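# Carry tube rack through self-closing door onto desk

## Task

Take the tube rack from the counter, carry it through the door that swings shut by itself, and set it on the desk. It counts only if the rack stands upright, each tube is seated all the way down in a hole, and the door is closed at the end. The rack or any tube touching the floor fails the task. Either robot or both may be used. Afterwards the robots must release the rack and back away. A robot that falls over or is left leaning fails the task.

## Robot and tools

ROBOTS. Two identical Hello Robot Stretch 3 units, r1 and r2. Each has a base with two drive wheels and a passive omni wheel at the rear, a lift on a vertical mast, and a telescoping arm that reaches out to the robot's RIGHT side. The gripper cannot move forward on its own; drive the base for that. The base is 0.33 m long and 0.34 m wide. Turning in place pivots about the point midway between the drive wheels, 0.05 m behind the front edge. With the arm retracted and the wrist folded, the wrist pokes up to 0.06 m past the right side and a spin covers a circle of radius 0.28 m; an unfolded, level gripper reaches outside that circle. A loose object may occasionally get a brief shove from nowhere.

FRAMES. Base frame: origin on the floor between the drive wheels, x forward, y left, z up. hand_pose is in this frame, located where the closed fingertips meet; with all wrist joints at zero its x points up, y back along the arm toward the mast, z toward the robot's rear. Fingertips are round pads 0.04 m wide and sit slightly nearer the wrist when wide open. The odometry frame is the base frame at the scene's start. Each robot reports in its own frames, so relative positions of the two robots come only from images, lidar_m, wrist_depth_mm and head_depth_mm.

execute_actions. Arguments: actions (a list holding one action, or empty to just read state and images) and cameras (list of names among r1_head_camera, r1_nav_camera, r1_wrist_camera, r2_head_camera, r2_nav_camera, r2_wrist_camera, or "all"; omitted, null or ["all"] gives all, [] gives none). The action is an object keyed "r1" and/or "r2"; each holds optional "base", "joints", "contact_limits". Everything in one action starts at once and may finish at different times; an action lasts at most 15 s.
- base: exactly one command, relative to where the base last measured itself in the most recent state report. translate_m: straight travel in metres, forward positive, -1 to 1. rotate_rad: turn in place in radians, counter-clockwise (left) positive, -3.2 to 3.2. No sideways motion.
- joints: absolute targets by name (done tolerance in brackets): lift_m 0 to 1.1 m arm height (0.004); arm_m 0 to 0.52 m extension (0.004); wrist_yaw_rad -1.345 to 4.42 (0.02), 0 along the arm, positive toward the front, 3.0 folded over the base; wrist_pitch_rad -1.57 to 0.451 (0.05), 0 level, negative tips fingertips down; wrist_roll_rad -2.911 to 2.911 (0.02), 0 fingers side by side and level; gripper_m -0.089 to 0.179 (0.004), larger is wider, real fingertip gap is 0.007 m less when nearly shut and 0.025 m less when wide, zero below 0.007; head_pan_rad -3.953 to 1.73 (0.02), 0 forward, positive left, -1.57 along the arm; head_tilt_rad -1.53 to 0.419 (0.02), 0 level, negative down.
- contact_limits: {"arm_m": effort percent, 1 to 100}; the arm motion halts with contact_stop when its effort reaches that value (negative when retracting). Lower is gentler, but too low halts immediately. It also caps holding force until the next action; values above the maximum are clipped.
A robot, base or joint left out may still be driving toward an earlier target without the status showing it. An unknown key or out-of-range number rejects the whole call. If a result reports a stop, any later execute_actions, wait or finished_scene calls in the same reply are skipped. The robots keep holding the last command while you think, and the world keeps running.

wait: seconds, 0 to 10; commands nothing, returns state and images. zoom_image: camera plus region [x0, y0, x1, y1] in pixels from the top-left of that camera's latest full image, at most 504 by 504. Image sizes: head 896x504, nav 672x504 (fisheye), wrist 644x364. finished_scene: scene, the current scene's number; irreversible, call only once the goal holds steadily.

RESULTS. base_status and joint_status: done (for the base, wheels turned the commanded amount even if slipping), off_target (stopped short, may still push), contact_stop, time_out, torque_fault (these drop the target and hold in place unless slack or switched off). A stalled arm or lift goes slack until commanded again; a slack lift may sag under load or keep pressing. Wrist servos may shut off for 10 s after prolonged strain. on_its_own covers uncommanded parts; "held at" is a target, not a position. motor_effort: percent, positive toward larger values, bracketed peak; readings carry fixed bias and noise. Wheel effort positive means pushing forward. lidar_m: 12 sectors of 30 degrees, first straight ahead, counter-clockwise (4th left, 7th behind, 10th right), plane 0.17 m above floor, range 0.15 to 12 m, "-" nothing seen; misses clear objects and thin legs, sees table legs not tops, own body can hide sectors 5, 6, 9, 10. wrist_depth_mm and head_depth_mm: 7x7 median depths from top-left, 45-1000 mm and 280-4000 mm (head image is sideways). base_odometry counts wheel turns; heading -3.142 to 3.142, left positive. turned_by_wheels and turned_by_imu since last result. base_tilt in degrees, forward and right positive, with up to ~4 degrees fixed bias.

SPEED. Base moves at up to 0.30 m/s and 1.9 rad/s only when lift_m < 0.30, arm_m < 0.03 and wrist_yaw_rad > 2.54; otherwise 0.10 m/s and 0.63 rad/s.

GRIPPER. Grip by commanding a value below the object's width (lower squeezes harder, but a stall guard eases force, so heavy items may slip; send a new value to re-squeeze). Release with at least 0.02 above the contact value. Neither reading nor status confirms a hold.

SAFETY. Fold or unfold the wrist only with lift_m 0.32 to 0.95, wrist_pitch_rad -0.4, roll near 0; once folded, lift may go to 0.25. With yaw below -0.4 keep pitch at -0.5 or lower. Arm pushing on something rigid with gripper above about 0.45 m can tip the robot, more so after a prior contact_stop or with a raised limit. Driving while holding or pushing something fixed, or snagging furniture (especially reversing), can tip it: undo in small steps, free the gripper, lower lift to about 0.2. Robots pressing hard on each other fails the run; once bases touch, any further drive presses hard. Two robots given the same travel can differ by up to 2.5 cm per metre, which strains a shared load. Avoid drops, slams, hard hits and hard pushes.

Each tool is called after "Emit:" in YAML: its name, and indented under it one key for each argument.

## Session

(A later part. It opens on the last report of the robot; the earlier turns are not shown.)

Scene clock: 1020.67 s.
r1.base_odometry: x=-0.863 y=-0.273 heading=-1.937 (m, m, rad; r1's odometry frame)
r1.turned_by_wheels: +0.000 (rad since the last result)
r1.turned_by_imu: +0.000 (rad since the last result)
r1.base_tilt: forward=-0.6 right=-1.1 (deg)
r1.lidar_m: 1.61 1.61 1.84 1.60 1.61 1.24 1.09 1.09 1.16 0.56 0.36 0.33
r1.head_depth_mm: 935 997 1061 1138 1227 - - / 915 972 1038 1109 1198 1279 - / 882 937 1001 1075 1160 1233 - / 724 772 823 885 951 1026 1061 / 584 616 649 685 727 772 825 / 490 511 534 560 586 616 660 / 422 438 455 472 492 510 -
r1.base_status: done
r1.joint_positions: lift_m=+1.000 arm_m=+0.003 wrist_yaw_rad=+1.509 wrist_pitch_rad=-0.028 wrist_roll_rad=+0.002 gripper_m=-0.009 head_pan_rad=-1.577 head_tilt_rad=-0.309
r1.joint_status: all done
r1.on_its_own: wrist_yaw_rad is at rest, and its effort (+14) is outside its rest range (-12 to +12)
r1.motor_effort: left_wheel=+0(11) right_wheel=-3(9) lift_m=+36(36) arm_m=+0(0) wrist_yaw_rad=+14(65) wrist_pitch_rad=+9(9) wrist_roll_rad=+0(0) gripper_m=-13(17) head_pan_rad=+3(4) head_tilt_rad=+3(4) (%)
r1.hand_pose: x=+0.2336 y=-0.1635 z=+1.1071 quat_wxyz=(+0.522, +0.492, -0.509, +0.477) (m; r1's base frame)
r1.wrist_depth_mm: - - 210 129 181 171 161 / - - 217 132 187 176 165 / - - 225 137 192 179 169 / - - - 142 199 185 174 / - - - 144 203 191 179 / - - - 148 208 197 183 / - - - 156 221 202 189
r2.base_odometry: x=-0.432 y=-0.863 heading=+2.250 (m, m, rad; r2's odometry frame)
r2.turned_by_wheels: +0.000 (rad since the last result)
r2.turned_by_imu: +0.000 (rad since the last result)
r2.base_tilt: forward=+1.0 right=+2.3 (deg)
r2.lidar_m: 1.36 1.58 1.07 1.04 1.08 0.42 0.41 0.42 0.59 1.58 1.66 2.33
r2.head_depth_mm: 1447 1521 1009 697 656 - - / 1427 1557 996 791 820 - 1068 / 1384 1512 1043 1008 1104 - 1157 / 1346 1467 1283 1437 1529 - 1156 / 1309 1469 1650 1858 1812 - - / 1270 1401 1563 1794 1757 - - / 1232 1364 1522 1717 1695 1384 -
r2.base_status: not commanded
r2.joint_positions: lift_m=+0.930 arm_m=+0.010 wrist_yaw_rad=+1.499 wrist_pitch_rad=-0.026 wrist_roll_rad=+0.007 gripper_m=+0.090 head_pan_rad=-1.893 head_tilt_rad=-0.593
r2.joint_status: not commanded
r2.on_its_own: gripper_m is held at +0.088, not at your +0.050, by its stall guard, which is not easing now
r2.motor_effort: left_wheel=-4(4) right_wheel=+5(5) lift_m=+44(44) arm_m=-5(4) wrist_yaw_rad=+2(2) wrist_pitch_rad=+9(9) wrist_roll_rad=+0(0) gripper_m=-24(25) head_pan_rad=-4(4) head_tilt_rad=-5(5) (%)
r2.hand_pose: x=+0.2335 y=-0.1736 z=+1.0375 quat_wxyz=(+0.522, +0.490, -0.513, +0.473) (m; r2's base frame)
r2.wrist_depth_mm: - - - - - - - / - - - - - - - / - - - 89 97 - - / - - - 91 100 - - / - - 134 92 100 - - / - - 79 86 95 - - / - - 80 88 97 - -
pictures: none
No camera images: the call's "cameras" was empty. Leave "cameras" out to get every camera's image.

Emit:
execute_actions:
  actions:
    - {"r1": {"base": {"translate_m": -0.067}, "joints": {"wrist_yaw_rad": 1.59}}, "r2": {"base": {"translate_m": 0.3}}}
  cameras: []

Emit:
execute_actions:
  actions:
    - {"r1": {"base": {"translate_m": -0.067}, "joints": {"wrist_yaw_rad": 1.653}}, "r2": {"base": {"translate_m": 0.3}}}
  cameras: []

Emit:
execute_actions:
  actions:
    - {"r1": {"base": {"translate_m": -0.068}, "joints": {"wrist_yaw_rad": 1.70}}, "r2": {"base": {"translate_m": 0.3}}}
  cameras: ["all"]

Scene clock: 1039.63 s.
r1.base_odometry: x=-0.839 y=-0.211 heading=-1.937 (m, m, rad; r1's odometry frame)
r1.turned_by_wheels: +0.000 (rad since the last result)
r1.turned_by_imu: +0.001 (rad since the last result)
r1.base_tilt: forward=-0.6 right=-1.0 (deg)
r1.lidar_m: 1.37 2.12 1.82 1.59 1.59 1.17 1.02 1.03 1.19 0.61 0.36 0.32
r1.head_depth_mm: 950 1014 1083 1163 1251 - - / 925 986 1055 1126 1219 1294 - / 902 959 1025 1097 1180 1255 - / 864 913 971 1041 1113 1202 1256 / 666 698 733 774 818 869 924 / 541 564 588 612 639 667 705 / 455 471 487 505 523 546 -
r1.base_status: done
r1.joint_positions: lift_m=+1.000 arm_m=+0.003 wrist_yaw_rad=+1.581 wrist_pitch_rad=-0.028 wrist_roll_rad=+0.002 gripper_m=-0.009 head_pan_rad=-1.577 head_tilt_rad=-0.309
r1.joint_status: all done
r1.motor_effort: left_wheel=+0(11) right_wheel=-3(5) lift_m=+36(36) arm_m=+0(0) wrist_yaw_rad=+10(53) wrist_pitch_rad=+9(9) wrist_roll_rad=+0(0) gripper_m=-13(16) head_pan_rad=+3(3) head_tilt_rad=+4(4) (%)
r1.hand_pose: x=+0.2341 y=-0.1451 z=+1.1071 quat_wxyz=(+0.504, +0.510, -0.491, +0.495) (m; r1's base frame)
r1.wrist_depth_mm: - - 211 128 182 170 162 / - - 217 133 187 175 164 / - - 224 138 193 180 169 / - - - 142 199 185 174 / - - - 145 202 190 179 / - - - 147 209 196 183 / - - - 155 221 202 188
r2.base_odometry: x=-0.621 y=-0.629 heading=+2.250 (m, m, rad; r2's odometry frame)
r2.turned_by_wheels: +0.000 (rad since the last result)
r2.turned_by_imu: +0.002 (rad since the last result)
r2.base_tilt: forward=+1.0 right=+2.3 (deg)
r2.lidar_m: 1.12 1.29 1.05 1.02 1.07 0.73 0.71 0.74 1.02 1.59 1.67 2.34
r2.head_depth_mm: 1475 1617 1115 1134 1168 - - / 1432 1552 1299 1387 1439 - 1140 / 1397 1528 1685 1765 1881 - 1162 / 1351 1503 1688 1931 1894 - 1160 / 1315 1451 1634 1869 1805 - - / 1289 1421 1574 1797 1748 - - / 1245 1367 1520 1715 1691 1375 -
r2.base_status: done
r2.joint_positions: lift_m=+0.930 arm_m=+0.010 wrist_yaw_rad=+1.499 wrist_pitch_rad=-0.026 wrist_roll_rad=+0.007 gripper_m=+0.090 head_pan_rad=-1.893 head_tilt_rad=-0.593
r2.joint_status: not commanded
r2.on_its_own: gripper_m is held at +0.088, not at your +0.050, by its stall guard, which is not easing now
r2.motor_effort: left_wheel=-4(5) right_wheel=+5(10) lift_m=+45(44) arm_m=-4(4) wrist_yaw_rad=+1(1) wrist_pitch_rad=+9(9) wrist_roll_rad=+0(0) gripper_m=-24(25) head_pan_rad=-5(5) head_tilt_rad=-5(5) (%)
r2.hand_pose: x=+0.2335 y=-0.1736 z=+1.0375 quat_wxyz=(+0.522, +0.490, -0.513, +0.473) (m; r2's base frame)
r2.wrist_depth_mm: - - - - - - - / - - - - - - - / - - - 90 98 - - / - - - 92 101 - - / - - 134 93 100 - - / - - 79 86 95 - - / - - 80 88 97 - -
pictures: none
No camera images: the call's "cameras" was empty. Leave "cameras" out to get every camera's image.

Scene clock: 1043.60 s.
r1.base_odometry: x=-0.815 y=-0.148 heading=-1.936 (m, m, rad; r1's odometry frame)
r1.turned_by_wheels: +0.000 (rad since the last result)
r1.turned_by_imu: +0.001 (rad since the last result)
r1.base_tilt: forward=-0.6 right=-1.1 (deg)
r1.lidar_m: 0.31 2.19 1.80 1.57 1.58 1.09 0.96 0.96 1.12 0.67 0.37 0.31
r1.head_depth_mm: 967 1030 1100 1178 1274 - - / 942 1004 1070 1150 1241 1319 - / 920 978 1045 1118 1197 1277 - / 895 948 1009 1079 1156 1239 1335 / 783 822 862 910 955 1007 1069 / 611 634 659 686 711 740 773 / 500 517 533 549 567 586 -
r1.base_status: done
r1.joint_positions: lift_m=+1.000 arm_m=+0.003 wrist_yaw_rad=+1.639 wrist_pitch_rad=-0.028 wrist_roll_rad=+0.002 gripper_m=-0.009 head_pan_rad=-1.577 head_tilt_rad=-0.309
r1.joint_status: all done
r1.on_its_own: wrist_yaw_rad is at rest, and its effort (+16) is outside its rest range (-12 to +12)
r1.motor_effort: left_wheel=+0(9) right_wheel=-3(9) lift_m=+36(36) arm_m=-1(1) wrist_yaw_rad=+16(47) wrist_pitch_rad=+9(9) wrist_roll_rad=+0(0) gripper_m=-14(16) head_pan_rad=+3(4) head_tilt_rad=+4(4) (%)
r1.hand_pose: x=+0.2335 y=-0.1302 z=+1.1071 quat_wxyz=(+0.490, +0.524, -0.475, +0.510) (m; r1's base frame)
r1.wrist_depth_mm: - - 208 128 182 172 163 / - - 215 133 189 177 167 / - - 224 137 194 181 170 / - - - 142 199 186 175 / - - - 144 205 192 179 / - - - 148 210 197 186 / - - - 157 222 206 191
r2.base_odometry: x=-0.809 y=-0.396 heading=+2.250 (m, m, rad; r2's odometry frame)
r2.turned_by_wheels: +0.000 (rad since the last result)
r2.turned_by_imu: +0.002 (rad since the last result)
r2.base_tilt: forward=+1.0 right=+2.3 (deg)
r2.lidar_m: 0.87 1.00 1.04 1.01 1.06 1.04 1.01 1.04 1.44 1.60 1.69 2.19
r2.head_depth_mm: 1485 1639 1537 1615 1718 - - / 1441 1618 1809 2024 1890 - 1136 / 1403 1566 1767 2004 1861 - 1160 / 1356 1512 1715 1949 1889 - 1156 / 1324 1469 1639 1874 1808 - - / 1293 1435 1585 1793 1768 - - / 1260 1387 1556 1734 1694 1380 -
r2.base_status: done
r2.joint_positions: lift_m=+0.930 arm_m=+0.010 wrist_yaw_rad=+1.499 wrist_pitch_rad=-0.026 wrist_roll_rad=+0.007 gripper_m=+0.090 head_pan_rad=-1.893 head_tilt_rad=-0.593
r2.joint_status: not commanded
r2.on_its_own: gripper_m is held at +0.088, not at your +0.050, by its stall guard, which is not easing now
r2.motor_effort: left_wheel=-4(5) right_wheel=+4(12) lift_m=+44(44) arm_m=-4(4) wrist_yaw_rad=+1(1) wrist_pitch_rad=+9(9) wrist_roll_rad=+0(0) gripper_m=-24(25) head_pan_rad=-4(4) head_tilt_rad=-5(5) (%)
r2.hand_pose: x=+0.2335 y=-0.1736 z=+1.0375 quat_wxyz=(+0.522, +0.490, -0.513, +0.473) (m; r2's base frame)
r2.wrist_depth_mm: - 855 - - - - - / - 884 - - - - - / - 898 904 90 97 - - / - 942 845 92 100 - - / - - 134 94 100 - - / - - 79 86 95 - - / - - 80 88 97 - -
pictures: none
No camera images: the call's "cameras" was empty. Leave "cameras" out to get every camera's image.

Scene clock: 1047.57 s.
r1.base_odometry: x=-0.791 y=-0.085 heading=-1.936 (m, m, rad; r1's odometry frame)
r1.turned_by_wheels: +0.000 (rad since the last result)
r1.turned_by_imu: +0.001 (rad since the last result)
r1.base_tilt: forward=-0.6 right=-1.0 (deg)
r1.lidar_m: 0.30 2.25 1.78 1.55 1.56 1.02 0.89 0.89 1.04 0.77 0.38 0.31
r1.head_depth_mm: 981 1041 1116 1195 1290 - - / 960 1019 1088 1164 1257 1336 - / 936 996 1063 1134 1219 1292 - / 916 972 1029 1103 1192 1270 1360 / 887 941 991 1044 1120 1211 1288 / 716 742 766 791 816 845 873 / 565 580 596 611 628 644 707
r1.base_status: done
r1.joint_positions: lift_m=+1.000 arm_m=+0.003 wrist_yaw_rad=+1.680 wrist_pitch_rad=-0.028 wrist_roll_rad=+0.002 gripper_m=-0.009 head_pan_rad=-1.577 head_tilt_rad=-0.309
r1.joint_status: wrist_yaw_rad off_target (ended at +1.680, target +1.700)
r1.on_its_own: wrist_yaw_rad is at rest, and its effort (+24) is outside its rest range (-12 to +12)
r1.motor_effort: left_wheel=-1(10) right_wheel=-2(8) lift_m=+36(36) arm_m=-1(0) wrist_yaw_rad=+24(44) wrist_pitch_rad=+9(9) wrist_roll_rad=+0(0) gripper_m=-15(15) head_pan_rad=+3(3) head_tilt_rad=+4(3) (%)
r1.hand_pose: x=+0.2326 y=-0.1199 z=+1.1071 quat_wxyz=(+0.479, +0.534, -0.465, +0.519) (m; r1's base frame)
r1.wrist_depth_mm: - - 207 129 185 175 166 / - - 215 133 190 180 171 / - - 222 138 195 185 176 / - 638 230 145 201 190 180 / - - - 144 208 198 184 / - - - 148 212 202 191 / - - 255 157 222 207 197
r2.base_odometry: x=-0.998 y=-0.162 heading=+2.250 (m, m, rad; r2's odometry frame)
r2.turned_by_wheels: +0.000 (rad since the last result)
r2.turned_by_imu: +0.002 (rad since the last result)
r2.base_tilt: forward=+1.1 right=+2.3 (deg)
r2.lidar_m: 0.64 0.72 2.71 0.99 1.05 1.35 1.30 1.36 1.66 1.61 1.70 0.98
r2.head_depth_mm: 1494 1694 1923 2121 1889 - - / 1458 1613 1863 2116 1892 - 1143 / 1423 1582 1796 2034 1868 - 1159 / 1372 1523 1715 1969 1872 - 1160 / 1327 1483 1656 1887 1798 - - / 1297 1432 1603 1821 1749 - - / 1257 1389 1544 1743 1675 1376 -
r2.base_status: done
r2.joint_positions: lift_m=+0.930 arm_m=+0.010 wrist_yaw_rad=+1.499 wrist_pitch_rad=-0.026 wrist_roll_rad=+0.007 gripper_m=+0.090 head_pan_rad=-1.893 head_tilt_rad=-0.593
r2.joint_status: not commanded
r2.on_its_own: gripper_m is held at +0.088, not at your +0.050, by its stall guard, which is not easing now
r2.motor_effort: left_wheel=-4(5) right_wheel=+4(11) lift_m=+44(45) arm_m=-4(4) wrist_yaw_rad=+2(1) wrist_pitch_rad=+9(9) wrist_roll_rad=+0(0) gripper_m=-23(25) head_pan_rad=-5(5) head_tilt_rad=-5(5) (%)
r2.hand_pose: x=+0.2335 y=-0.1736 z=+1.0375 quat_wxyz=(+0.522, +0.490, -0.513, +0.473) (m; r2's base frame)
r2.wrist_depth_mm: 650 561 - 805 - - - / 671 573 - 816 - - - / 688 593 907 89 97 - - / 733 613 - 91 100 - - / 776 642 134 92 99 - - / 792 701 79 86 95 - - / 827 672 80 88 97 - -
pictures: r1_head_camera (sideways: a quarter turn clockwise sets it upright), r1_nav_camera (sideways: a quarter turn counterclockwise sets it upright), r1_wrist_camera, r2_head_camera (sideways: a quarter turn clockwise sets it upright), r2_nav_camera (sideways: a quarter turn counterclockwise sets it upright), r2_wrist_camera
Images, in order (width x height): r1_head_camera 896x504, r1_nav_camera 672x504, r1_wrist_camera 644x364, r2_head_camera 896x504, r2_nav_camera 672x504, r2_wrist_camera 644x364.

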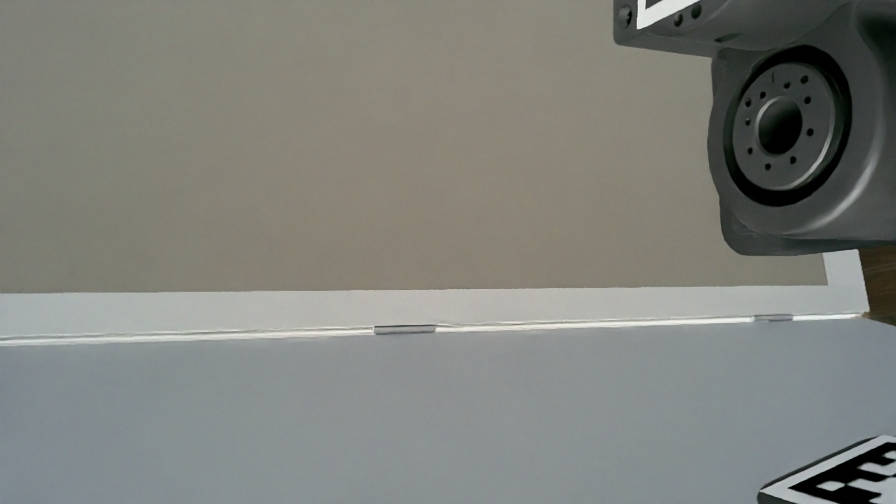

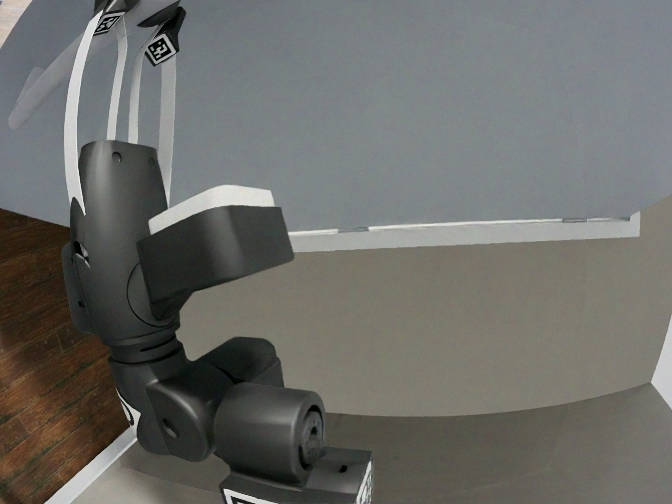

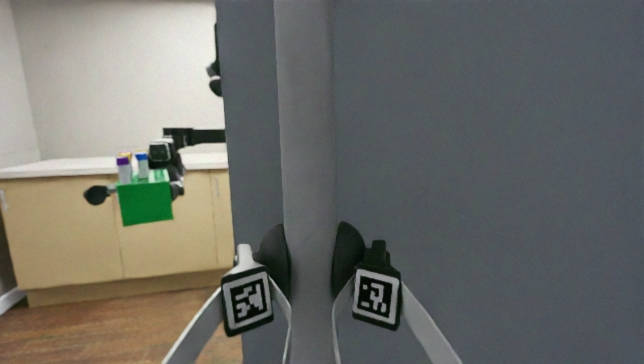

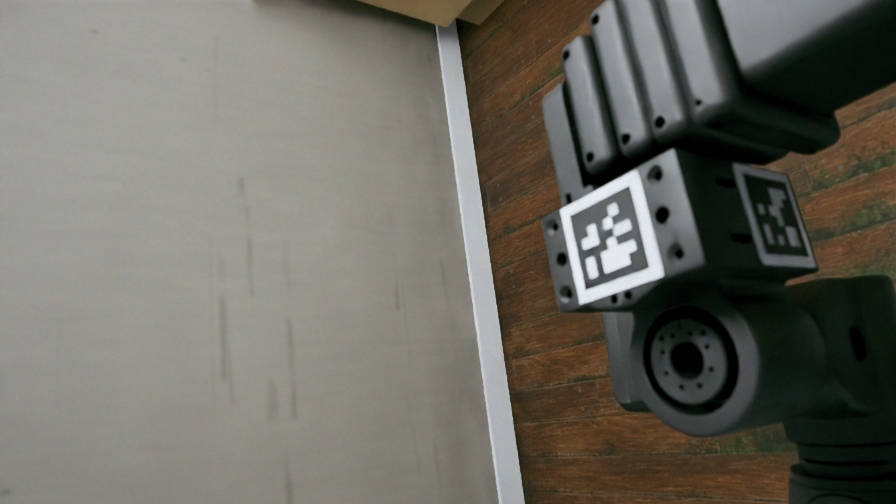

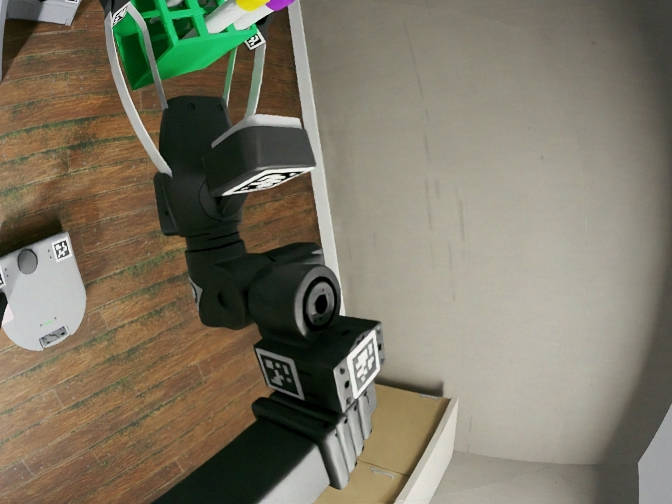

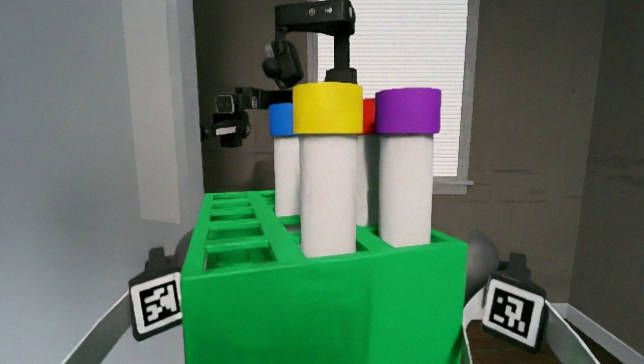

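Emit:
execute_actions:
  actions:
    - {"r1": {"base": {"translate_m": -0.069}, "joints": {"wrist_yaw_rad": 1.715}}}
  cameras: []

Emit:
execute_actions:
  actions:
    - {"r1": {"base": {"translate_m": -0.07}, "joints": {"wrist_yaw_rad": 1.72}}}
  cameras: []

Emit:
execute_actions:
  actions:
    - {"r1": {"base": {"translate_m": -0.071}, "joints": {"wrist_yaw_rad": 1.71}}}
  cameras: ["r1_nav_camera", "r2_nav_camera", "r1_wrist_camera"]

Scene clock: 1068.00 s.
r1.base_odometry: x=-0.766 y=-0.020 heading=-1.936 (m, m, rad; r1's odometry frame)
r1.turned_by_wheels: +0.000 (rad since the last result)
r1.turned_by_imu: +0.001 (rad since the last result)
r1.base_tilt: forward=-0.6 right=-1.0 (deg)
r1.lidar_m: 0.30 2.32 1.76 1.54 1.54 0.94 0.82 0.83 0.97 0.90 0.39 0.30
r1.head_depth_mm: 995 1057 1135 1220 1312 - - / 974 1034 1107 1180 1277 1354 - / 957 1012 1077 1153 1239 1318 - / 929 985 1052 1124 1200 1286 1375 / 908 958 1021 1088 1162 1256 1340 / 873 903 929 951 974 999 1023 / 658 671 686 699 712 723 779
r1.base_status: done
r1.joint_positions: lift_m=+1.000 arm_m=+0.003 wrist_yaw_rad=+1.694 wrist_pitch_rad=-0.027 wrist_roll_rad=+0.002 gripper_m=-0.009 head_pan_rad=-1.577 head_tilt_rad=-0.309
r1.joint_status: wrist_yaw_rad off_target (ended at +1.694, target +1.715)
r1.on_its_own: wrist_yaw_rad is at rest, and its effort (+25) is outside its rest range (-12 to +12)
r1.motor_effort: left_wheel=-1(9) right_wheel=-2(6) lift_m=+36(36) arm_m=+0(0) wrist_yaw_rad=+25(35) wrist_pitch_rad=+9(9) wrist_roll_rad=+0(0) gripper_m=-15(15) head_pan_rad=+4(4) head_tilt_rad=+3(4) (%)
r1.hand_pose: x=+0.2322 y=-0.1163 z=+1.1072 quat_wxyz=(+0.475, +0.537, -0.461, +0.523) (m; r1's base frame)
r1.wrist_depth_mm: - - 204 130 187 181 174 / - - 212 134 194 186 179 / - - 219 140 200 192 184 / - 938 226 146 207 197 191 / - - - 145 211 204 195 / - - - 149 218 210 200 / - - 251 159 228 216 206
r2.base_odometry: x=-0.998 y=-0.162 heading=+2.250 (m, m, rad; r2's odometry frame)
r2.turned_by_wheels: +0.000 (rad since the last result)
r2.turned_by_imu: +0.001 (rad since the last result)
r2.base_tilt: forward=+1.0 right=+2.3 (deg)
r2.lidar_m: 0.70 0.80 2.70 0.99 1.05 1.35 1.31 1.36 1.66 1.61 1.69 1.05
r2.head_depth_mm: 1499 1689 1928 2104 1907 - - / 1443 1632 1851 2105 1885 - 1140 / 1412 1581 1787 2005 1867 - 1164 / 1375 1520 1732 1987 1870 - 1157 / 1330 1478 1661 1896 1802 - - / 1293 1433 1607 1822 1766 - - / 1258 1397 1560 1761 1689 1378 -
r2.base_status: not commanded
r2.joint_positions: lift_m=+0.930 arm_m=+0.010 wrist_yaw_rad=+1.499 wrist_pitch_rad=-0.026 wrist_roll_rad=+0.007 gripper_m=+0.090 head_pan_rad=-1.893 head_tilt_rad=-0.593
r2.joint_status: not commanded
r2.on_its_own: gripper_m is held at +0.088, not at your +0.050, by its stall guard, which is not easing now
r2.motor_effort: left_wheel=-4(4) right_wheel=+4(4) lift_m=+44(44) arm_m=-5(4) wrist_yaw_rad=+1(1) wrist_pitch_rad=+9(9) wrist_roll_rad=+0(0) gripper_m=-24(24) head_pan_rad=-4(5) head_tilt_rad=-4(5) (%)
r2.hand_pose: x=+0.2335 y=-0.1736 z=+1.0375 quat_wxyz=(+0.522, +0.490, -0.513, +0.473) (m; r2's base frame)
r2.wrist_depth_mm: 714 644 - - - - - / 736 657 - 876 - - - / 771 687 866 89 97 - - / 802 701 646 91 100 - - / 842 732 134 92 99 - - / 871 808 79 86 95 - - / 905 789 80 88 97 - -
pictures: none
No camera images: the call's "cameras" was empty. Leave "cameras" out to get every camera's image.

Scene clock: 1069.70 s.
r1.base_odometry: x=-0.741 y=+0.045 heading=-1.936 (m, m, rad; r1's odometry frame)
r1.turned_by_wheels: +0.000 (rad since the last result)
r1.turned_by_imu: +0.000 (rad since the last result)
r1.base_tilt: forward=-0.6 right=-1.0 (deg)
r1.lidar_m: 0.29 2.38 1.74 1.52 1.47 0.87 0.76 0.76 0.89 1.09 0.41 0.30
r1.head_depth_mm: 1010 1080 1156 1240 1313 - - / 990 1052 1120 1206 1299 1379 - / 966 1025 1095 1171 1262 1342 - / 949 1005 1064 1138 1226 1308 1381 / 924 977 1041 1113 1185 1279 1363 / 899 950 1011 1072 1132 1214 1245 / 800 810 818 824 832 837 932
r1.base_status: done
r1.joint_positions: lift_m=+1.000 arm_m=+0.003 wrist_yaw_rad=+1.678 wrist_pitch_rad=-0.027 wrist_roll_rad=+0.002 gripper_m=-0.009 head_pan_rad=-1.577 head_tilt_rad=-0.309
r1.joint_status: wrist_yaw_rad off_target (ended at +1.678, target +1.720)
r1.on_its_own: wrist_yaw_rad is held at +1.679, not at your +1.720, by its stall guard, which is not easing now
r1.motor_effort: left_wheel=+1(7) right_wheel=-4(9) lift_m=+36(36) arm_m=+0(0) wrist_yaw_rad=+2(28) wrist_pitch_rad=+9(9) wrist_roll_rad=+0(0) gripper_m=-13(15) head_pan_rad=+4(3) head_tilt_rad=+3(4) (%)
r1.hand_pose: x=+0.2327 y=-0.1205 z=+1.1072 quat_wxyz=(+0.480, +0.533, -0.465, +0.519) (m; r1's base frame)
r1.wrist_depth_mm: - - 200 132 194 191 187 / - - 205 136 200 197 193 / - - 212 140 204 201 197 / - - 223 145 213 208 204 / - - 230 147 219 215 212 / - - - 151 225 223 216 / - - 247 197 235 232 225
r2.base_odometry: x=-0.998 y=-0.162 heading=+2.250 (m, m, rad; r2's odometry frame)
r2.turned_by_wheels: +0.000 (rad since the last result)
r2.turned_by_imu: +0.000 (rad since the last result)
r2.base_tilt: forward=+1.1 right=+2.3 (deg)
r2.lidar_m: 0.77 0.87 2.70 0.99 1.05 1.34 1.30 1.36 1.66 1.61 1.69 1.11
r2.head_depth_mm: 1489 1685 1945 2099 1897 - - / 1456 1630 1845 2101 1877 - 1141 / 1403 1578 1784 2025 1865 - 1168 / 1374 1520 1717 1959 1892 - 1156 / 1331 1485 1664 1899 1802 - - / 1295 1436 1603 1820 1754 - - / 1261 1388 1565 1756 1693 1377 -
r2.base_status: not commanded
r2.joint_positions: lift_m=+0.930 arm_m=+0.010 wrist_yaw_rad=+1.499 wrist_pitch_rad=-0.026 wrist_roll_rad=+0.007 gripper_m=+0.090 head_pan_rad=-1.893 head_tilt_rad=-0.593
r2.joint_status: not commanded
r2.on_its_own: gripper_m is held at +0.088, not at your +0.050, by its stall guard, which is not easing now
r2.motor_effort: left_wheel=-4(4) right_wheel=+4(4) lift_m=+44(44) arm_m=-4(5) wrist_yaw_rad=+2(1) wrist_pitch_rad=+9(9) wrist_roll_rad=+0(0) gripper_m=-24(24) head_pan_rad=-5(5) head_tilt_rad=-5(5) (%)
r2.hand_pose: x=+0.2335 y=-0.1736 z=+1.0375 quat_wxyz=(+0.522, +0.490, -0.513, +0.473) (m; r2's base frame)
r2.wrist_depth_mm: 767 702 686 - - - - / 796 725 706 974 - - - / 812 747 736 89 96 - - / 844 783 722 91 101 - - / 877 823 134 92 99 - - / 924 867 79 86 95 - - / 942 854 80 88 97 - -
pictures: none
No camera images: the call's "cameras" was empty. Leave "cameras" out to get every camera's image.

Scene clock: 1071.53 s.
r1.base_odometry: x=-0.716 y=+0.111 heading=-1.936 (m, m, rad; r1's odometry frame)
r1.turned_by_wheels: +0.000 (rad since the last result)
r1.turned_by_imu: +0.000 (rad since the last result)
r1.base_tilt: forward=-0.6 right=-1.1 (deg)
r1.lidar_m: 0.29 2.45 1.72 1.51 1.33 0.78 0.69 0.69 0.80 1.12 0.43 0.30
r1.head_depth_mm: 1030 1098 1157 1223 1285 - - / 1008 1072 1142 1225 1318 1403 - / 980 1041 1108 1188 1278 1359 - / 959 1017 1083 1162 1243 1333 1406 / 940 997 1055 1132 1210 1304 1378 / 919 972 1027 1098 1175 1255 1329 / 893 942 983 1013 1009 1003 -
r1.base_status: done
r1.joint_positions: lift_m=+1.000 arm_m=+0.003 wrist_yaw_rad=+1.654 wrist_pitch_rad=-0.027 wrist_roll_rad=+0.002 gripper_m=-0.009 head_pan_rad=-1.577 head_tilt_rad=-0.309
r1.joint_status: wrist_yaw_rad off_target (ended at +1.654, target +1.710)
r1.on_its_own: wrist_yaw_rad is held at +1.660, not at your +1.710, by its stall guard, which is not easing now
r1.motor_effort: left_wheel=+0(8) right_wheel=-4(11) lift_m=+36(37) arm_m=+0(0) wrist_yaw_rad=+6(39) wrist_pitch_rad=+9(9) wrist_roll_rad=+0(0) gripper_m=-13(16) head_pan_rad=+4(3) head_tilt_rad=+3(4) (%)
r1.hand_pose: x=+0.2332 y=-0.1264 z=+1.1073 quat_wxyz=(+0.486, +0.527, -0.472, +0.513) (m; r1's base frame)
r1.wrist_depth_mm: - - 198 133 201 203 205 / - - 203 137 207 209 209 / - - 210 142 212 215 217 / - - 217 147 220 221 225 / - - 224 149 227 230 233 / - - - 152 236 238 240 / - - 239 170 243 246 249
r2.base_odometry: x=-0.998 y=-0.162 heading=+2.250 (m, m, rad; r2's odometry frame)
r2.turned_by_wheels: +0.000 (rad since the last result)
r2.turned_by_imu: +0.000 (rad since the last result)
r2.base_tilt: forward=+1.1 right=+2.4 (deg)
r2.lidar_m: 0.84 0.93 2.70 0.99 1.05 1.34 1.30 1.36 1.66 1.61 1.69 1.18
r2.head_depth_mm: 1494 1696 1931 2089 1876 - - / 1456 1626 1861 2097 1885 - 1137 / 1403 1590 1779 2029 1858 - 1166 / 1371 1537 1720 1968 1884 - 1160 / 1333 1494 1660 1884 1801 - - / 1301 1439 1604 1829 1759 - - / 1261 1392 1557 1762 1693 1378 -
r2.base_status: not commanded
r2.joint_positions: lift_m=+0.930 arm_m=+0.010 wrist_yaw_rad=+1.499 wrist_pitch_rad=-0.026 wrist_roll_rad=+0.007 gripper_m=+0.090 head_pan_rad=-1.893 head_tilt_rad=-0.593
r2.joint_status: not commanded
r2.on_its_own: gripper_m is held at +0.088, not at your +0.050, by its stall guard, which is not easing now
r2.motor_effort: left_wheel=-4(4) right_wheel=+4(4) lift_m=+44(44) arm_m=-4(5) wrist_yaw_rad=+3(1) wrist_pitch_rad=+9(9) wrist_roll_rad=+0(0) gripper_m=-24(24) head_pan_rad=-5(4) head_tilt_rad=-4(5) (%)
r2.hand_pose: x=+0.2335 y=-0.1736 z=+1.0375 quat_wxyz=(+0.522, +0.490, -0.513, +0.473) (m; r2's base frame)
r2.wrist_depth_mm: 832 773 738 - - - - / 851 797 762 - - - - / 870 826 779 89 96 - - / 897 848 794 91 101 - - / 928 868 134 92 100 - - / 949 919 79 86 95 - - / 995 941 80 88 97 - -
pictures: r1_nav_camera (sideways: a quarter turn counterclockwise sets it upright), r1_wrist_camera, r2_nav_camera (sideways: a quarter turn counterclockwise sets it upright)
Images, in order (width x height): r1_nav_camera 672x504, r1_wrist_camera 644x364, r2_nav_camera 672x504.

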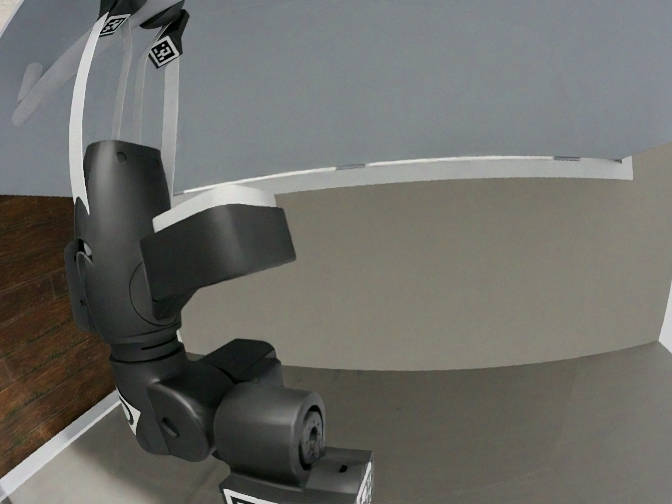

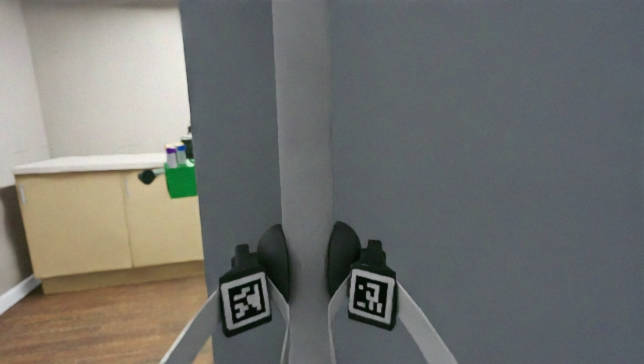

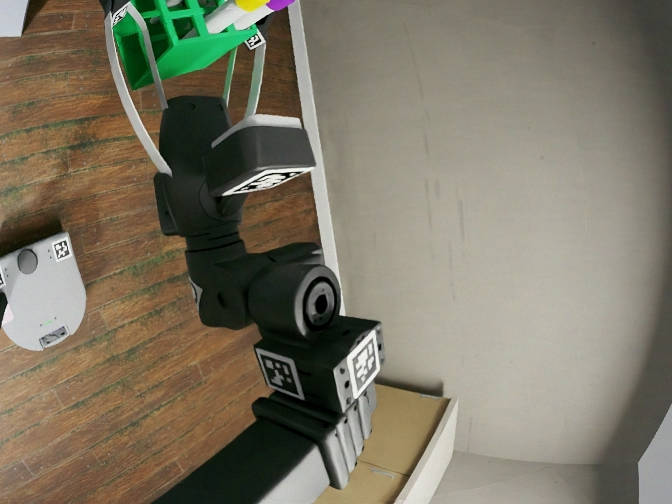

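Emit:
execute_actions:
  actions:
    - {"r1": {"base": {"translate_m": -0.071}, "joints": {"wrist_yaw_rad": 1.63}}}
  cameras: []

Emit:
execute_actions:
  actions:
    - {"r1": {"base": {"translate_m": -0.071}, "joints": {"wrist_yaw_rad": 1.595}}}
  cameras: ["r1_nav_camera", "r2_head_camera", "r1_wrist_camera"]

Scene clock: 1081.97 s.
r1.base_odometry: x=-0.690 y=+0.178 heading=-1.936 (m, m, rad; r1's odometry frame)
r1.turned_by_wheels: +0.000 (rad since the last result)
r1.turned_by_imu: +0.001 (rad since the last result)
r1.base_tilt: forward=-0.6 right=-1.0 (deg)
r1.lidar_m: 0.86 2.52 1.70 1.49 1.20 0.71 0.62 0.62 0.73 1.14 0.90 0.84
r1.head_depth_mm: 1020 1072 1099 1126 1154 - - / 1022 1082 1166 1242 1318 1409 - / 997 1060 1129 1204 1296 1376 - / 975 1034 1103 1174 1263 1356 1417 / 953 1016 1078 1148 1224 1323 1399 / 938 991 1051 1118 1189 1283 1361 / 912 964 1021 1084 1151 1226 -
r1.base_status: done
r1.joint_positions: lift_m=+1.000 arm_m=+0.003 wrist_yaw_rad=+1.633 wrist_pitch_rad=-0.023 wrist_roll_rad=+0.002 gripper_m=-0.010 head_pan_rad=-1.577 head_tilt_rad=-0.309
r1.joint_status: all done
r1.motor_effort: left_wheel=+1(5) right_wheel=-1(10) lift_m=+36(36) arm_m=+0(0) wrist_yaw_rad=-4(13) wrist_pitch_rad=+8(9) wrist_roll_rad=+0(0) gripper_m=-5(13) head_pan_rad=+3(4) head_tilt_rad=+3(4) (%)
r1.hand_pose: x=+0.2338 y=-0.1318 z=+1.1084 quat_wxyz=(+0.490, +0.521, -0.478, +0.509) (m; r1's base frame)
r1.wrist_depth_mm: - - - - 665 588 527 / - - - - 665 599 550 / - - - - 710 614 554 / - - - - 721 633 568 / - - - 836 723 648 586 / - - - - 782 661 599 / - - - - 767 689 603
r2.base_odometry: x=-0.998 y=-0.162 heading=+2.250 (m, m, rad; r2's odometry frame)
r2.turned_by_wheels: +0.000 (rad since the last result)
r2.turned_by_imu: +0.001 (rad since the last result)
r2.base_tilt: forward=+1.0 right=+2.3 (deg)
r2.lidar_m: 1.18 0.45 2.71 0.99 1.05 1.35 1.31 1.36 1.66 1.61 1.69 1.26
r2.head_depth_mm: 1499 1691 1942 2113 1890 - - / 1463 1621 1857 2105 1892 - 1138 / 1404 1576 1773 1988 1868 - 1160 / 1372 1532 1739 1959 1877 - 1159 / 1331 1474 1652 1889 1798 - - / 1300 1449 1589 1821 1767 - - / 1256 1406 1552 1743 1695 1375 -
r2.base_status: not commanded
r2.joint_positions: lift_m=+0.930 arm_m=+0.010 wrist_yaw_rad=+1.499 wrist_pitch_rad=-0.026 wrist_roll_rad=+0.007 gripper_m=+0.090 head_pan_rad=-1.893 head_tilt_rad=-0.593
r2.joint_status: not commanded
r2.on_its_own: gripper_m is held at +0.088, not at your +0.050, by its stall guard, which is not easing now
r2.motor_effort: left_wheel=-4(4) right_wheel=+4(4) lift_m=+44(44) arm_m=-4(4) wrist_yaw_rad=+2(0) wrist_pitch_rad=+9(9) wrist_roll_rad=+0(0) gripper_m=-24(24) head_pan_rad=-4(4) head_tilt_rad=-5(5) (%)
r2.hand_pose: x=+0.2335 y=-0.1736 z=+1.0375 quat_wxyz=(+0.522, +0.490, -0.513, +0.473) (m; r2's base frame)
r2.wrist_depth_mm: - - - - - - - / - - - - - - - / - - - 89 97 - - / - - - 91 100 - - / - - 134 92 100 - - / - - 79 86 95 - - / - - 80 88 97 - -
pictures: none
No camera images: the call's "cameras" was empty. Leave "cameras" out to get every camera's image.

Scene clock: 1083.63 s.
r1.base_odometry: x=-0.665 y=+0.244 heading=-1.936 (m, m, rad; r1's odometry frame)
r1.turned_by_wheels: +0.000 (rad since the last result)
r1.turned_by_imu: +0.000 (rad since the last result)
r1.base_tilt: forward=-0.6 right=-1.1 (deg)
r1.lidar_m: 1.26 2.59 1.69 1.47 1.07 0.63 0.55 0.55 0.64 1.14 1.15 1.35
r1.head_depth_mm: 930 954 978 997 1027 - - / 1038 1095 1152 1221 1281 1319 - / 1016 1076 1144 1232 1323 1398 - / 993 1051 1119 1193 1277 1376 1441 / 971 1022 1093 1164 1246 1348 1406 / 947 1002 1067 1132 1208 1304 1377 / 931 980 1039 1106 1180 1254 -
r1.base_status: done
r1.joint_positions: lift_m=+1.000 arm_m=+0.003 wrist_yaw_rad=+1.598 wrist_pitch_rad=-0.023 wrist_roll_rad=+0.002 gripper_m=-0.010 head_pan_rad=-1.577 head_tilt_rad=-0.309
r1.joint_status: all done
r1.motor_effort: left_wheel=+1(5) right_wheel=-1(5) lift_m=+36(36) arm_m=+0(0) wrist_yaw_rad=-4(5) wrist_pitch_rad=+8(8) wrist_roll_rad=+0(0) gripper_m=-4(5) head_pan_rad=+4(3) head_tilt_rad=+3(3) (%)
r1.hand_pose: x=+0.2342 y=-0.1407 z=+1.1084 quat_wxyz=(+0.499, +0.513, -0.487, +0.501) (m; r1's base frame)
r1.wrist_depth_mm: - - - - - - 934 / - - - - - - 920 / - - - - - - 913 / - - - - - - 925 / - - - - - - 971 / - - - - - - 983 / - - - - - - 958
r2.base_odometry: x=-0.998 y=-0.162 heading=+2.250 (m, m, rad; r2's odometry frame)
r2.turned_by_wheels: +0.000 (rad since the last result)
r2.turned_by_imu: +0.000 (rad since the last result)
r2.base_tilt: forward=+1.0 right=+2.3 (deg)
r2.lidar_m: 1.25 1.37 1.03 0.99 1.05 1.35 1.30 1.36 1.66 1.61 1.69 1.33
r2.head_depth_mm: 1509 1686 1926 2108 1877 - - / 1452 1626 1862 2097 1891 - 1139 / 1412 1578 1798 2020 1861 - 1166 / 1371 1542 1720 1981 1887 - 1156 / 1329 1485 1662 1902 1808 - - / 1290 1433 1610 1826 1750 - - / 1263 1391 1555 1753 1686 1379 -
r2.base_status: not commanded
r2.joint_positions: lift_m=+0.930 arm_m=+0.010 wrist_yaw_rad=+1.499 wrist_pitch_rad=-0.026 wrist_roll_rad=+0.007 gripper_m=+0.090 head_pan_rad=-1.893 head_tilt_rad=-0.593
r2.joint_status: not commanded
r2.on_its_own: gripper_m is held at +0.088, not at your +0.050, by its stall guard, which is not easing now
r2.motor_effort: left_wheel=-4(4) right_wheel=+4(4) lift_m=+45(44) arm_m=-4(4) wrist_yaw_rad=+2(2) wrist_pitch_rad=+9(9) wrist_roll_rad=+0(0) gripper_m=-24(25) head_pan_rad=-5(5) head_tilt_rad=-5(5) (%)
r2.hand_pose: x=+0.2335 y=-0.1736 z=+1.0375 quat_wxyz=(+0.522, +0.490, -0.513, +0.473) (m; r2's base frame)
r2.wrist_depth_mm: - - - - - - - / - - - - - - - / - - - 89 97 - - / - - - 91 101 - - / - - 134 92 100 - - / - - 79 86 95 - - / - - 80 88 97 - -
pictures: r1_nav_camera (sideways: a quarter turn counterclockwise sets it upright), r1_wrist_camera, r2_head_camera (sideways: a quarter turn clockwise sets it upright)
Images, in order (width x height): r1_nav_camera 672x504, r1_wrist_camera 644x364, r2_head_camera 896x504.

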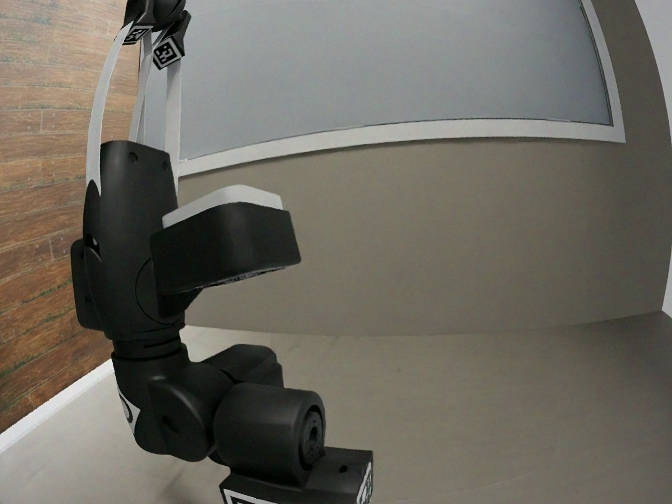

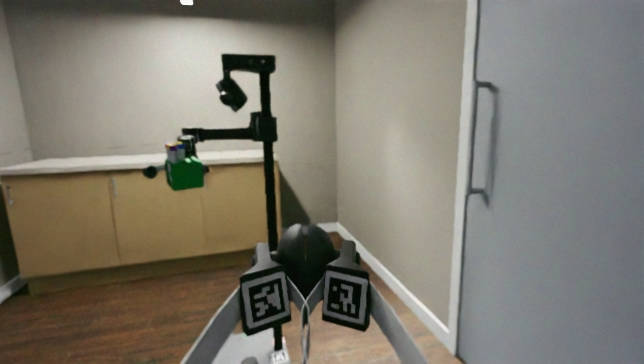

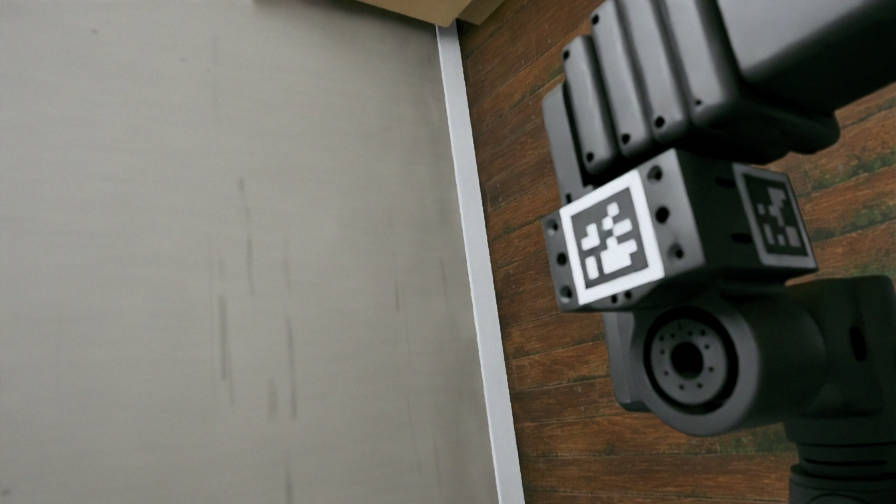

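Emit:
execute_actions:
  actions:
    - {"r1": {"base": {"rotate_rad": 0.039}, "joints": {"arm_m": 0.0, "wrist_yaw_rad": 1.57, "gripper_m": 0.12}}, "r2": {"base": {"translate_m": -0.4}}}
  cameras: []

Emit:
execute_actions:
  actions:
    - {"r1": {"base": {"translate_m": 0.7}}, "r2": {"base": {"translate_m": -0.35}}}
  cameras: []

Emit:
execute_actions:
  actions:
    - {"r1": {"base": {"translate_m": 0.663}}}
  cameras: ["r1_nav_camera", "r2_nav_camera"]

Scene clock: 1147.77 s.
r1.base_odometry: x=-0.665 y=+0.244 heading=-1.897 (m, m, rad; r1's odometry frame)
r1.turned_by_wheels: +0.039 (rad since the last result)
r1.turned_by_imu: +0.040 (rad since the last result)
r1.base_tilt: forward=-0.6 right=-1.0 (deg)
r1.lidar_m: 1.65 2.59 1.65 1.47 1.00 0.61 0.55 0.55 0.66 1.15 1.15 1.39
r1.head_depth_mm: 996 1024 1046 1068 1088 - - / 1019 1084 1155 1229 1316 1390 - / 1002 1062 1133 1209 1300 1383 - / 983 1042 1107 1182 1271 1368 1433 / 967 1023 1092 1160 1239 1335 1404 / 948 1006 1065 1134 1217 1305 1380 / 934 982 1037 1105 1180 1256 -
r1.base_status: done
r1.joint_positions: lift_m=+1.000 arm_m=+0.003 wrist_yaw_rad=+1.573 wrist_pitch_rad=-0.023 wrist_roll_rad=+0.002 gripper_m=+0.120 head_pan_rad=-1.577 head_tilt_rad=-0.309
r1.joint_status: all done
joint sent to its limit — the command would take r1.arm_m past its lower limit, so that joint was sent only as far as its limit.
r1.motor_effort: left_wheel=-4(6) right_wheel=+3(5) lift_m=+37(36) arm_m=+0(1) wrist_yaw_rad=-4(5) wrist_pitch_rad=+7(7) wrist_roll_rad=+0(0) gripper_m=+0(80) head_pan_rad=+3(4) head_tilt_rad=+4(3) (%)
r1.hand_pose: x=+0.2343 y=-0.1471 z=+1.1084 quat_wxyz=(+0.505, +0.507, -0.494, +0.494) (m; r1's base frame)
r1.wrist_depth_mm: - - - - - - 954 / - - - - - - 922 / - - - - - - 930 / - - - - - - 935 / - - - - - - 925 / - - - - - - 966 / - - - - - - 978
r2.base_odometry: x=-0.746 y=-0.474 heading=+2.250 (m, m, rad; r2's odometry frame)
r2.turned_by_wheels: +0.000 (rad since the last result)
r2.turned_by_imu: -0.001 (rad since the last result)
r2.base_tilt: forward=+1.0 right=+2.3 (deg)
r2.lidar_m: 1.65 1.39 1.05 1.02 1.07 0.94 0.91 0.94 1.30 1.60 1.68 2.29
r2.head_depth_mm: 1484 1623 1373 1449 1493 - - / 1439 1613 1727 1777 1876 - 1131 / 1404 1564 1765 1992 1870 - 1166 / 1364 1517 1707 1969 1882 - 1156 / 1322 1474 1651 1889 1808 - - / 1292 1424 1608 1807 1757 - - / 1251 1388 1536 1749 1693 1377 -
r2.base_status: done
r2.joint_positions: lift_m=+0.930 arm_m=+0.010 wrist_yaw_rad=+1.499 wrist_pitch_rad=-0.026 wrist_roll_rad=+0.007 gripper_m=+0.090 head_pan_rad=-1.893 head_tilt_rad=-0.593
r2.joint_status: not commanded
r2.on_its_own: gripper_m is held at +0.088, not at your +0.050, by its stall guard, which is not easing now
r2.motor_effort: left_wheel=-4(9) right_wheel=+4(7) lift_m=+45(45) arm_m=-4(3) wrist_yaw_rad=+1(0) wrist_pitch_rad=+9(9) wrist_roll_rad=+0(0) gripper_m=-24(24) head_pan_rad=-4(5) head_tilt_rad=-5(5) (%)
r2.hand_pose: x=+0.2335 y=-0.1736 z=+1.0375 quat_wxyz=(+0.522, +0.490, -0.513, +0.473) (m; r2's base frame)
r2.wrist_depth_mm: - - - - - - - / - - - - - - - / - - - 89 96 - - / - - - 92 101 - - / - - 134 93 99 - - / - - 79 86 95 - - / - - 80 88 97 - -
pictures: none
No camera images: the call's "cameras" was empty. Leave "cameras" out to get every camera's image.

Scene clock: 1155.70 s.
r1.base_odometry: x=-0.889 y=-0.419 heading=-1.897 (m, m, rad; r1's odometry frame)
r1.turned_by_wheels: +0.000 (rad since the last result)
r1.turned_by_imu: +0.005 (rad since the last result)
r1.base_tilt: forward=-0.6 right=-1.1 (deg)
r1.lidar_m: 1.31 1.91 1.80 1.61 1.62 1.38 1.24 1.24 1.12 1.01 1.02 1.21
r1.head_depth_mm: 898 957 1027 1102 1185 - - / 892 948 1010 1075 1162 1234 - / 876 929 990 1054 1142 1209 - / 859 916 971 1034 1112 1195 1288 / 845 895 953 1016 1085 1171 1264 / 830 876 931 996 1060 1142 1231 / 814 863 918 975 1039 1107 -
r1.base_status: done
r1.joint_positions: lift_m=+1.000 arm_m=+0.003 wrist_yaw_rad=+1.573 wrist_pitch_rad=-0.023 wrist_roll_rad=+0.002 gripper_m=+0.120 head_pan_rad=-1.577 head_tilt_rad=-0.309
r1.joint_status: not commanded
r1.motor_effort: left_wheel=-4(6) right_wheel=+3(7) lift_m=+36(36) arm_m=+0(0) wrist_yaw_rad=-4(4) wrist_pitch_rad=+7(8) wrist_roll_rad=+0(0) gripper_m=+1(0) head_pan_rad=+3(3) head_tilt_rad=+4(4) (%)
r1.hand_pose: x=+0.2343 y=-0.1471 z=+1.1084 quat_wxyz=(+0.505, +0.507, -0.494, +0.494) (m; r1's base frame)
r1.wrist_depth_mm: - - - - - - 814 / - - - - - - 773 / - - - - - - 815 / - - - - - - 824 / - - - - - - 813 / - - - - - - 802 / - - - - - - 834
r2.base_odometry: x=-0.527 y=-0.746 heading=+2.249 (m, m, rad; r2's odometry frame)
r2.turned_by_wheels: +0.000 (rad since the last result)
r2.turned_by_imu: -0.001 (rad since the last result)
r2.base_tilt: forward=+1.1 right=+2.3 (deg)
r2.lidar_m: 1.30 1.42 1.06 1.03 1.08 0.58 0.56 0.58 0.80 1.58 1.66 2.33
r2.head_depth_mm: 1477 1603 1012 883 917 - - / 1435 1541 1075 1089 1121 - 1139 / 1394 1499 1288 1400 1521 - 1160 / 1348 1490 1680 1903 1879 - 1161 / 1321 1457 1635 1884 1791 - - / 1275 1416 1574 1787 1755 - - / 1253 1376 1525 1733 1690 1383 -
r2.base_status: done
r2.joint_positions: lift_m=+0.930 arm_m=+0.010 wrist_yaw_rad=+1.499 wrist_pitch_rad=-0.026 wrist_roll_rad=+0.007 gripper_m=+0.090 head_pan_rad=-1.893 head_tilt_rad=-0.593
r2.joint_status: not commanded
r2.on_its_own: gripper_m is held at +0.088, not at your +0.050, by its stall guard, which is not easing now
r2.motor_effort: left_wheel=-3(9) right_wheel=+4(4) lift_m=+44(44) arm_m=-4(4) wrist_yaw_rad=+1(1) wrist_pitch_rad=+9(9) wrist_roll_rad=+0(0) gripper_m=-24(24) head_pan_rad=-4(5) head_tilt_rad=-5(5) (%)
r2.hand_pose: x=+0.2335 y=-0.1736 z=+1.0375 quat_wxyz=(+0.522, +0.490, -0.513, +0.473) (m; r2's base frame)
r2.wrist_depth_mm: - - - - - - - / - - - - - - - / - - - 90 97 - - / - - - 92 100 - - / - - 134 93 99 - - / - - 79 86 95 - - / - - 80 88 98 - -
pictures: none
No camera images: the call's "cameras" was empty. Leave "cameras" out to get every camera's image.

Scene clock: 1163.27 s.
r1.base_odometry: x=-1.102 y=-1.047 heading=-1.897 (m, m, rad; r1's odometry frame)
r1.turned_by_wheels: +0.000 (rad since the last result)
r1.turned_by_imu: +0.004 (rad since the last result)
r1.base_tilt: forward=-0.7 right=-1.1 (deg)
r1.lidar_m: 0.75 0.67 1.50 1.74 1.75 2.10 1.88 1.60 0.99 0.87 0.89 1.06
r1.head_depth_mm: 786 834 891 957 1028 - - / 770 820 875 935 1007 1074 - / 755 803 856 915 987 1046 - / 744 787 833 885 962 1037 1121 / 726 768 813 868 933 1010 1089 / 717 757 805 859 918 990 1070 / 707 746 790 842 899 961 -
r1.base_status: done
r1.joint_positions: lift_m=+1.000 arm_m=+0.003 wrist_yaw_rad=+1.573 wrist_pitch_rad=-0.023 wrist_roll_rad=+0.002 gripper_m=+0.120 head_pan_rad=-1.577 head_tilt_rad=-0.309
r1.joint_status: not commanded
r1.motor_effort: left_wheel=-5(8) right_wheel=+3(7) lift_m=+36(36) arm_m=+0(0) wrist_yaw_rad=-4(4) wrist_pitch_rad=+8(8) wrist_roll_rad=+0(0) gripper_m=+0(1) head_pan_rad=+4(3) head_tilt_rad=+4(4) (%)
r1.hand_pose: x=+0.2343 y=-0.1471 z=+1.1084 quat_wxyz=(+0.505, +0.507, -0.494, +0.494) (m; r1's base frame)
r1.wrist_depth_mm: 528 - - - - 930 667 / 525 - - - - 910 678 / - 641 - - - 931 688 / - - - - - 919 704 / - - - - - 913 694 / - - - - - 903 701 / - - - - - - 711
r2.base_odometry: x=-0.527 y=-0.746 heading=+2.249 (m, m, rad; r2's odometry frame)
r2.turned_by_wheels: +0.000 (rad since the last result)
r2.turned_by_imu: +0.001 (rad since the last result)
r2.base_tilt: forward=+1.0 right=+2.3 (deg)
r2.lidar_m: 0.67 1.41 1.06 1.03 1.08 0.58 0.56 0.58 0.80 1.59 1.66 2.32
r2.head_depth_mm: 1485 1616 1014 885 914 - - / 1433 1558 1072 1087 1123 - 1135 / 1395 1502 1289 1394 1514 - 1158 / 1352 1487 1680 1901 1889 - 1155 / 1306 1447 1634 1881 1808 - - / 1280 1403 1588 1783 1757 - - / 1239 1367 1532 1720 1691 1384 -
r2.base_status: not commanded
r2.joint_positions: lift_m=+0.930 arm_m=+0.010 wrist_yaw_rad=+1.499 wrist_pitch_rad=-0.026 wrist_roll_rad=+0.007 gripper_m=+0.090 head_pan_rad=-1.893 head_tilt_rad=-0.593
r2.joint_status: not commanded
r2.on_its_own: gripper_m is held at +0.088, not at your +0.050, by its stall guard, which is not easing now
r2.motor_effort: left_wheel=-3(2) right_wheel=+4(4) lift_m=+44(44) arm_m=-4(5) wrist_yaw_rad=+1(1) wrist_pitch_rad=+9(9) wrist_roll_rad=+0(0) gripper_m=-24(25) head_pan_rad=-4(5) head_tilt_rad=-5(5) (%)
r2.hand_pose: x=+0.2335 y=-0.1736 z=+1.0375 quat_wxyz=(+0.522, +0.490, -0.513, +0.473) (m; r2's base frame)
r2.wrist_depth_mm: - 552 - - - - - / - 679 633 - - - - / 606 - - 89 97 - - / - - - 91 101 - - / - - 134 92 100 - - / - - 79 86 95 - - / - - 80 88 97 - -
pictures: r1_nav_camera (sideways: a quarter turn counterclockwise sets it upright), r2_nav_camera (sideways: a quarter turn counterclockwise sets it upright)
Images, in order (width x height): r1_nav_camera 672x504, r2_nav_camera 672x504.

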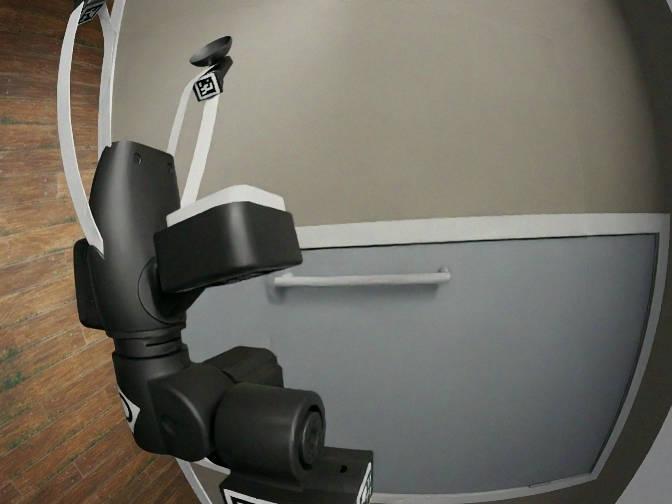

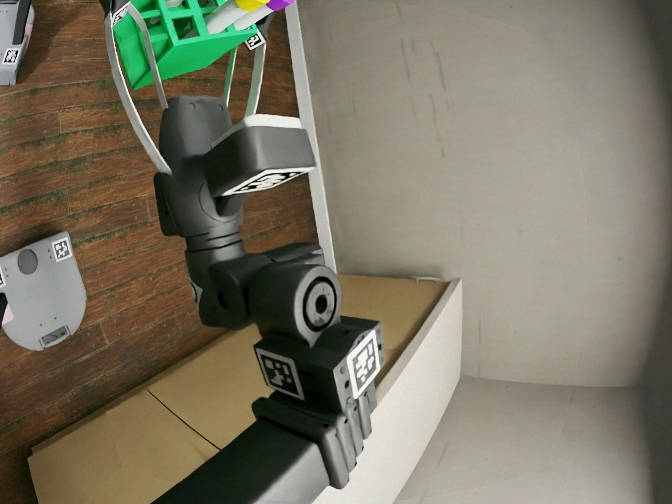

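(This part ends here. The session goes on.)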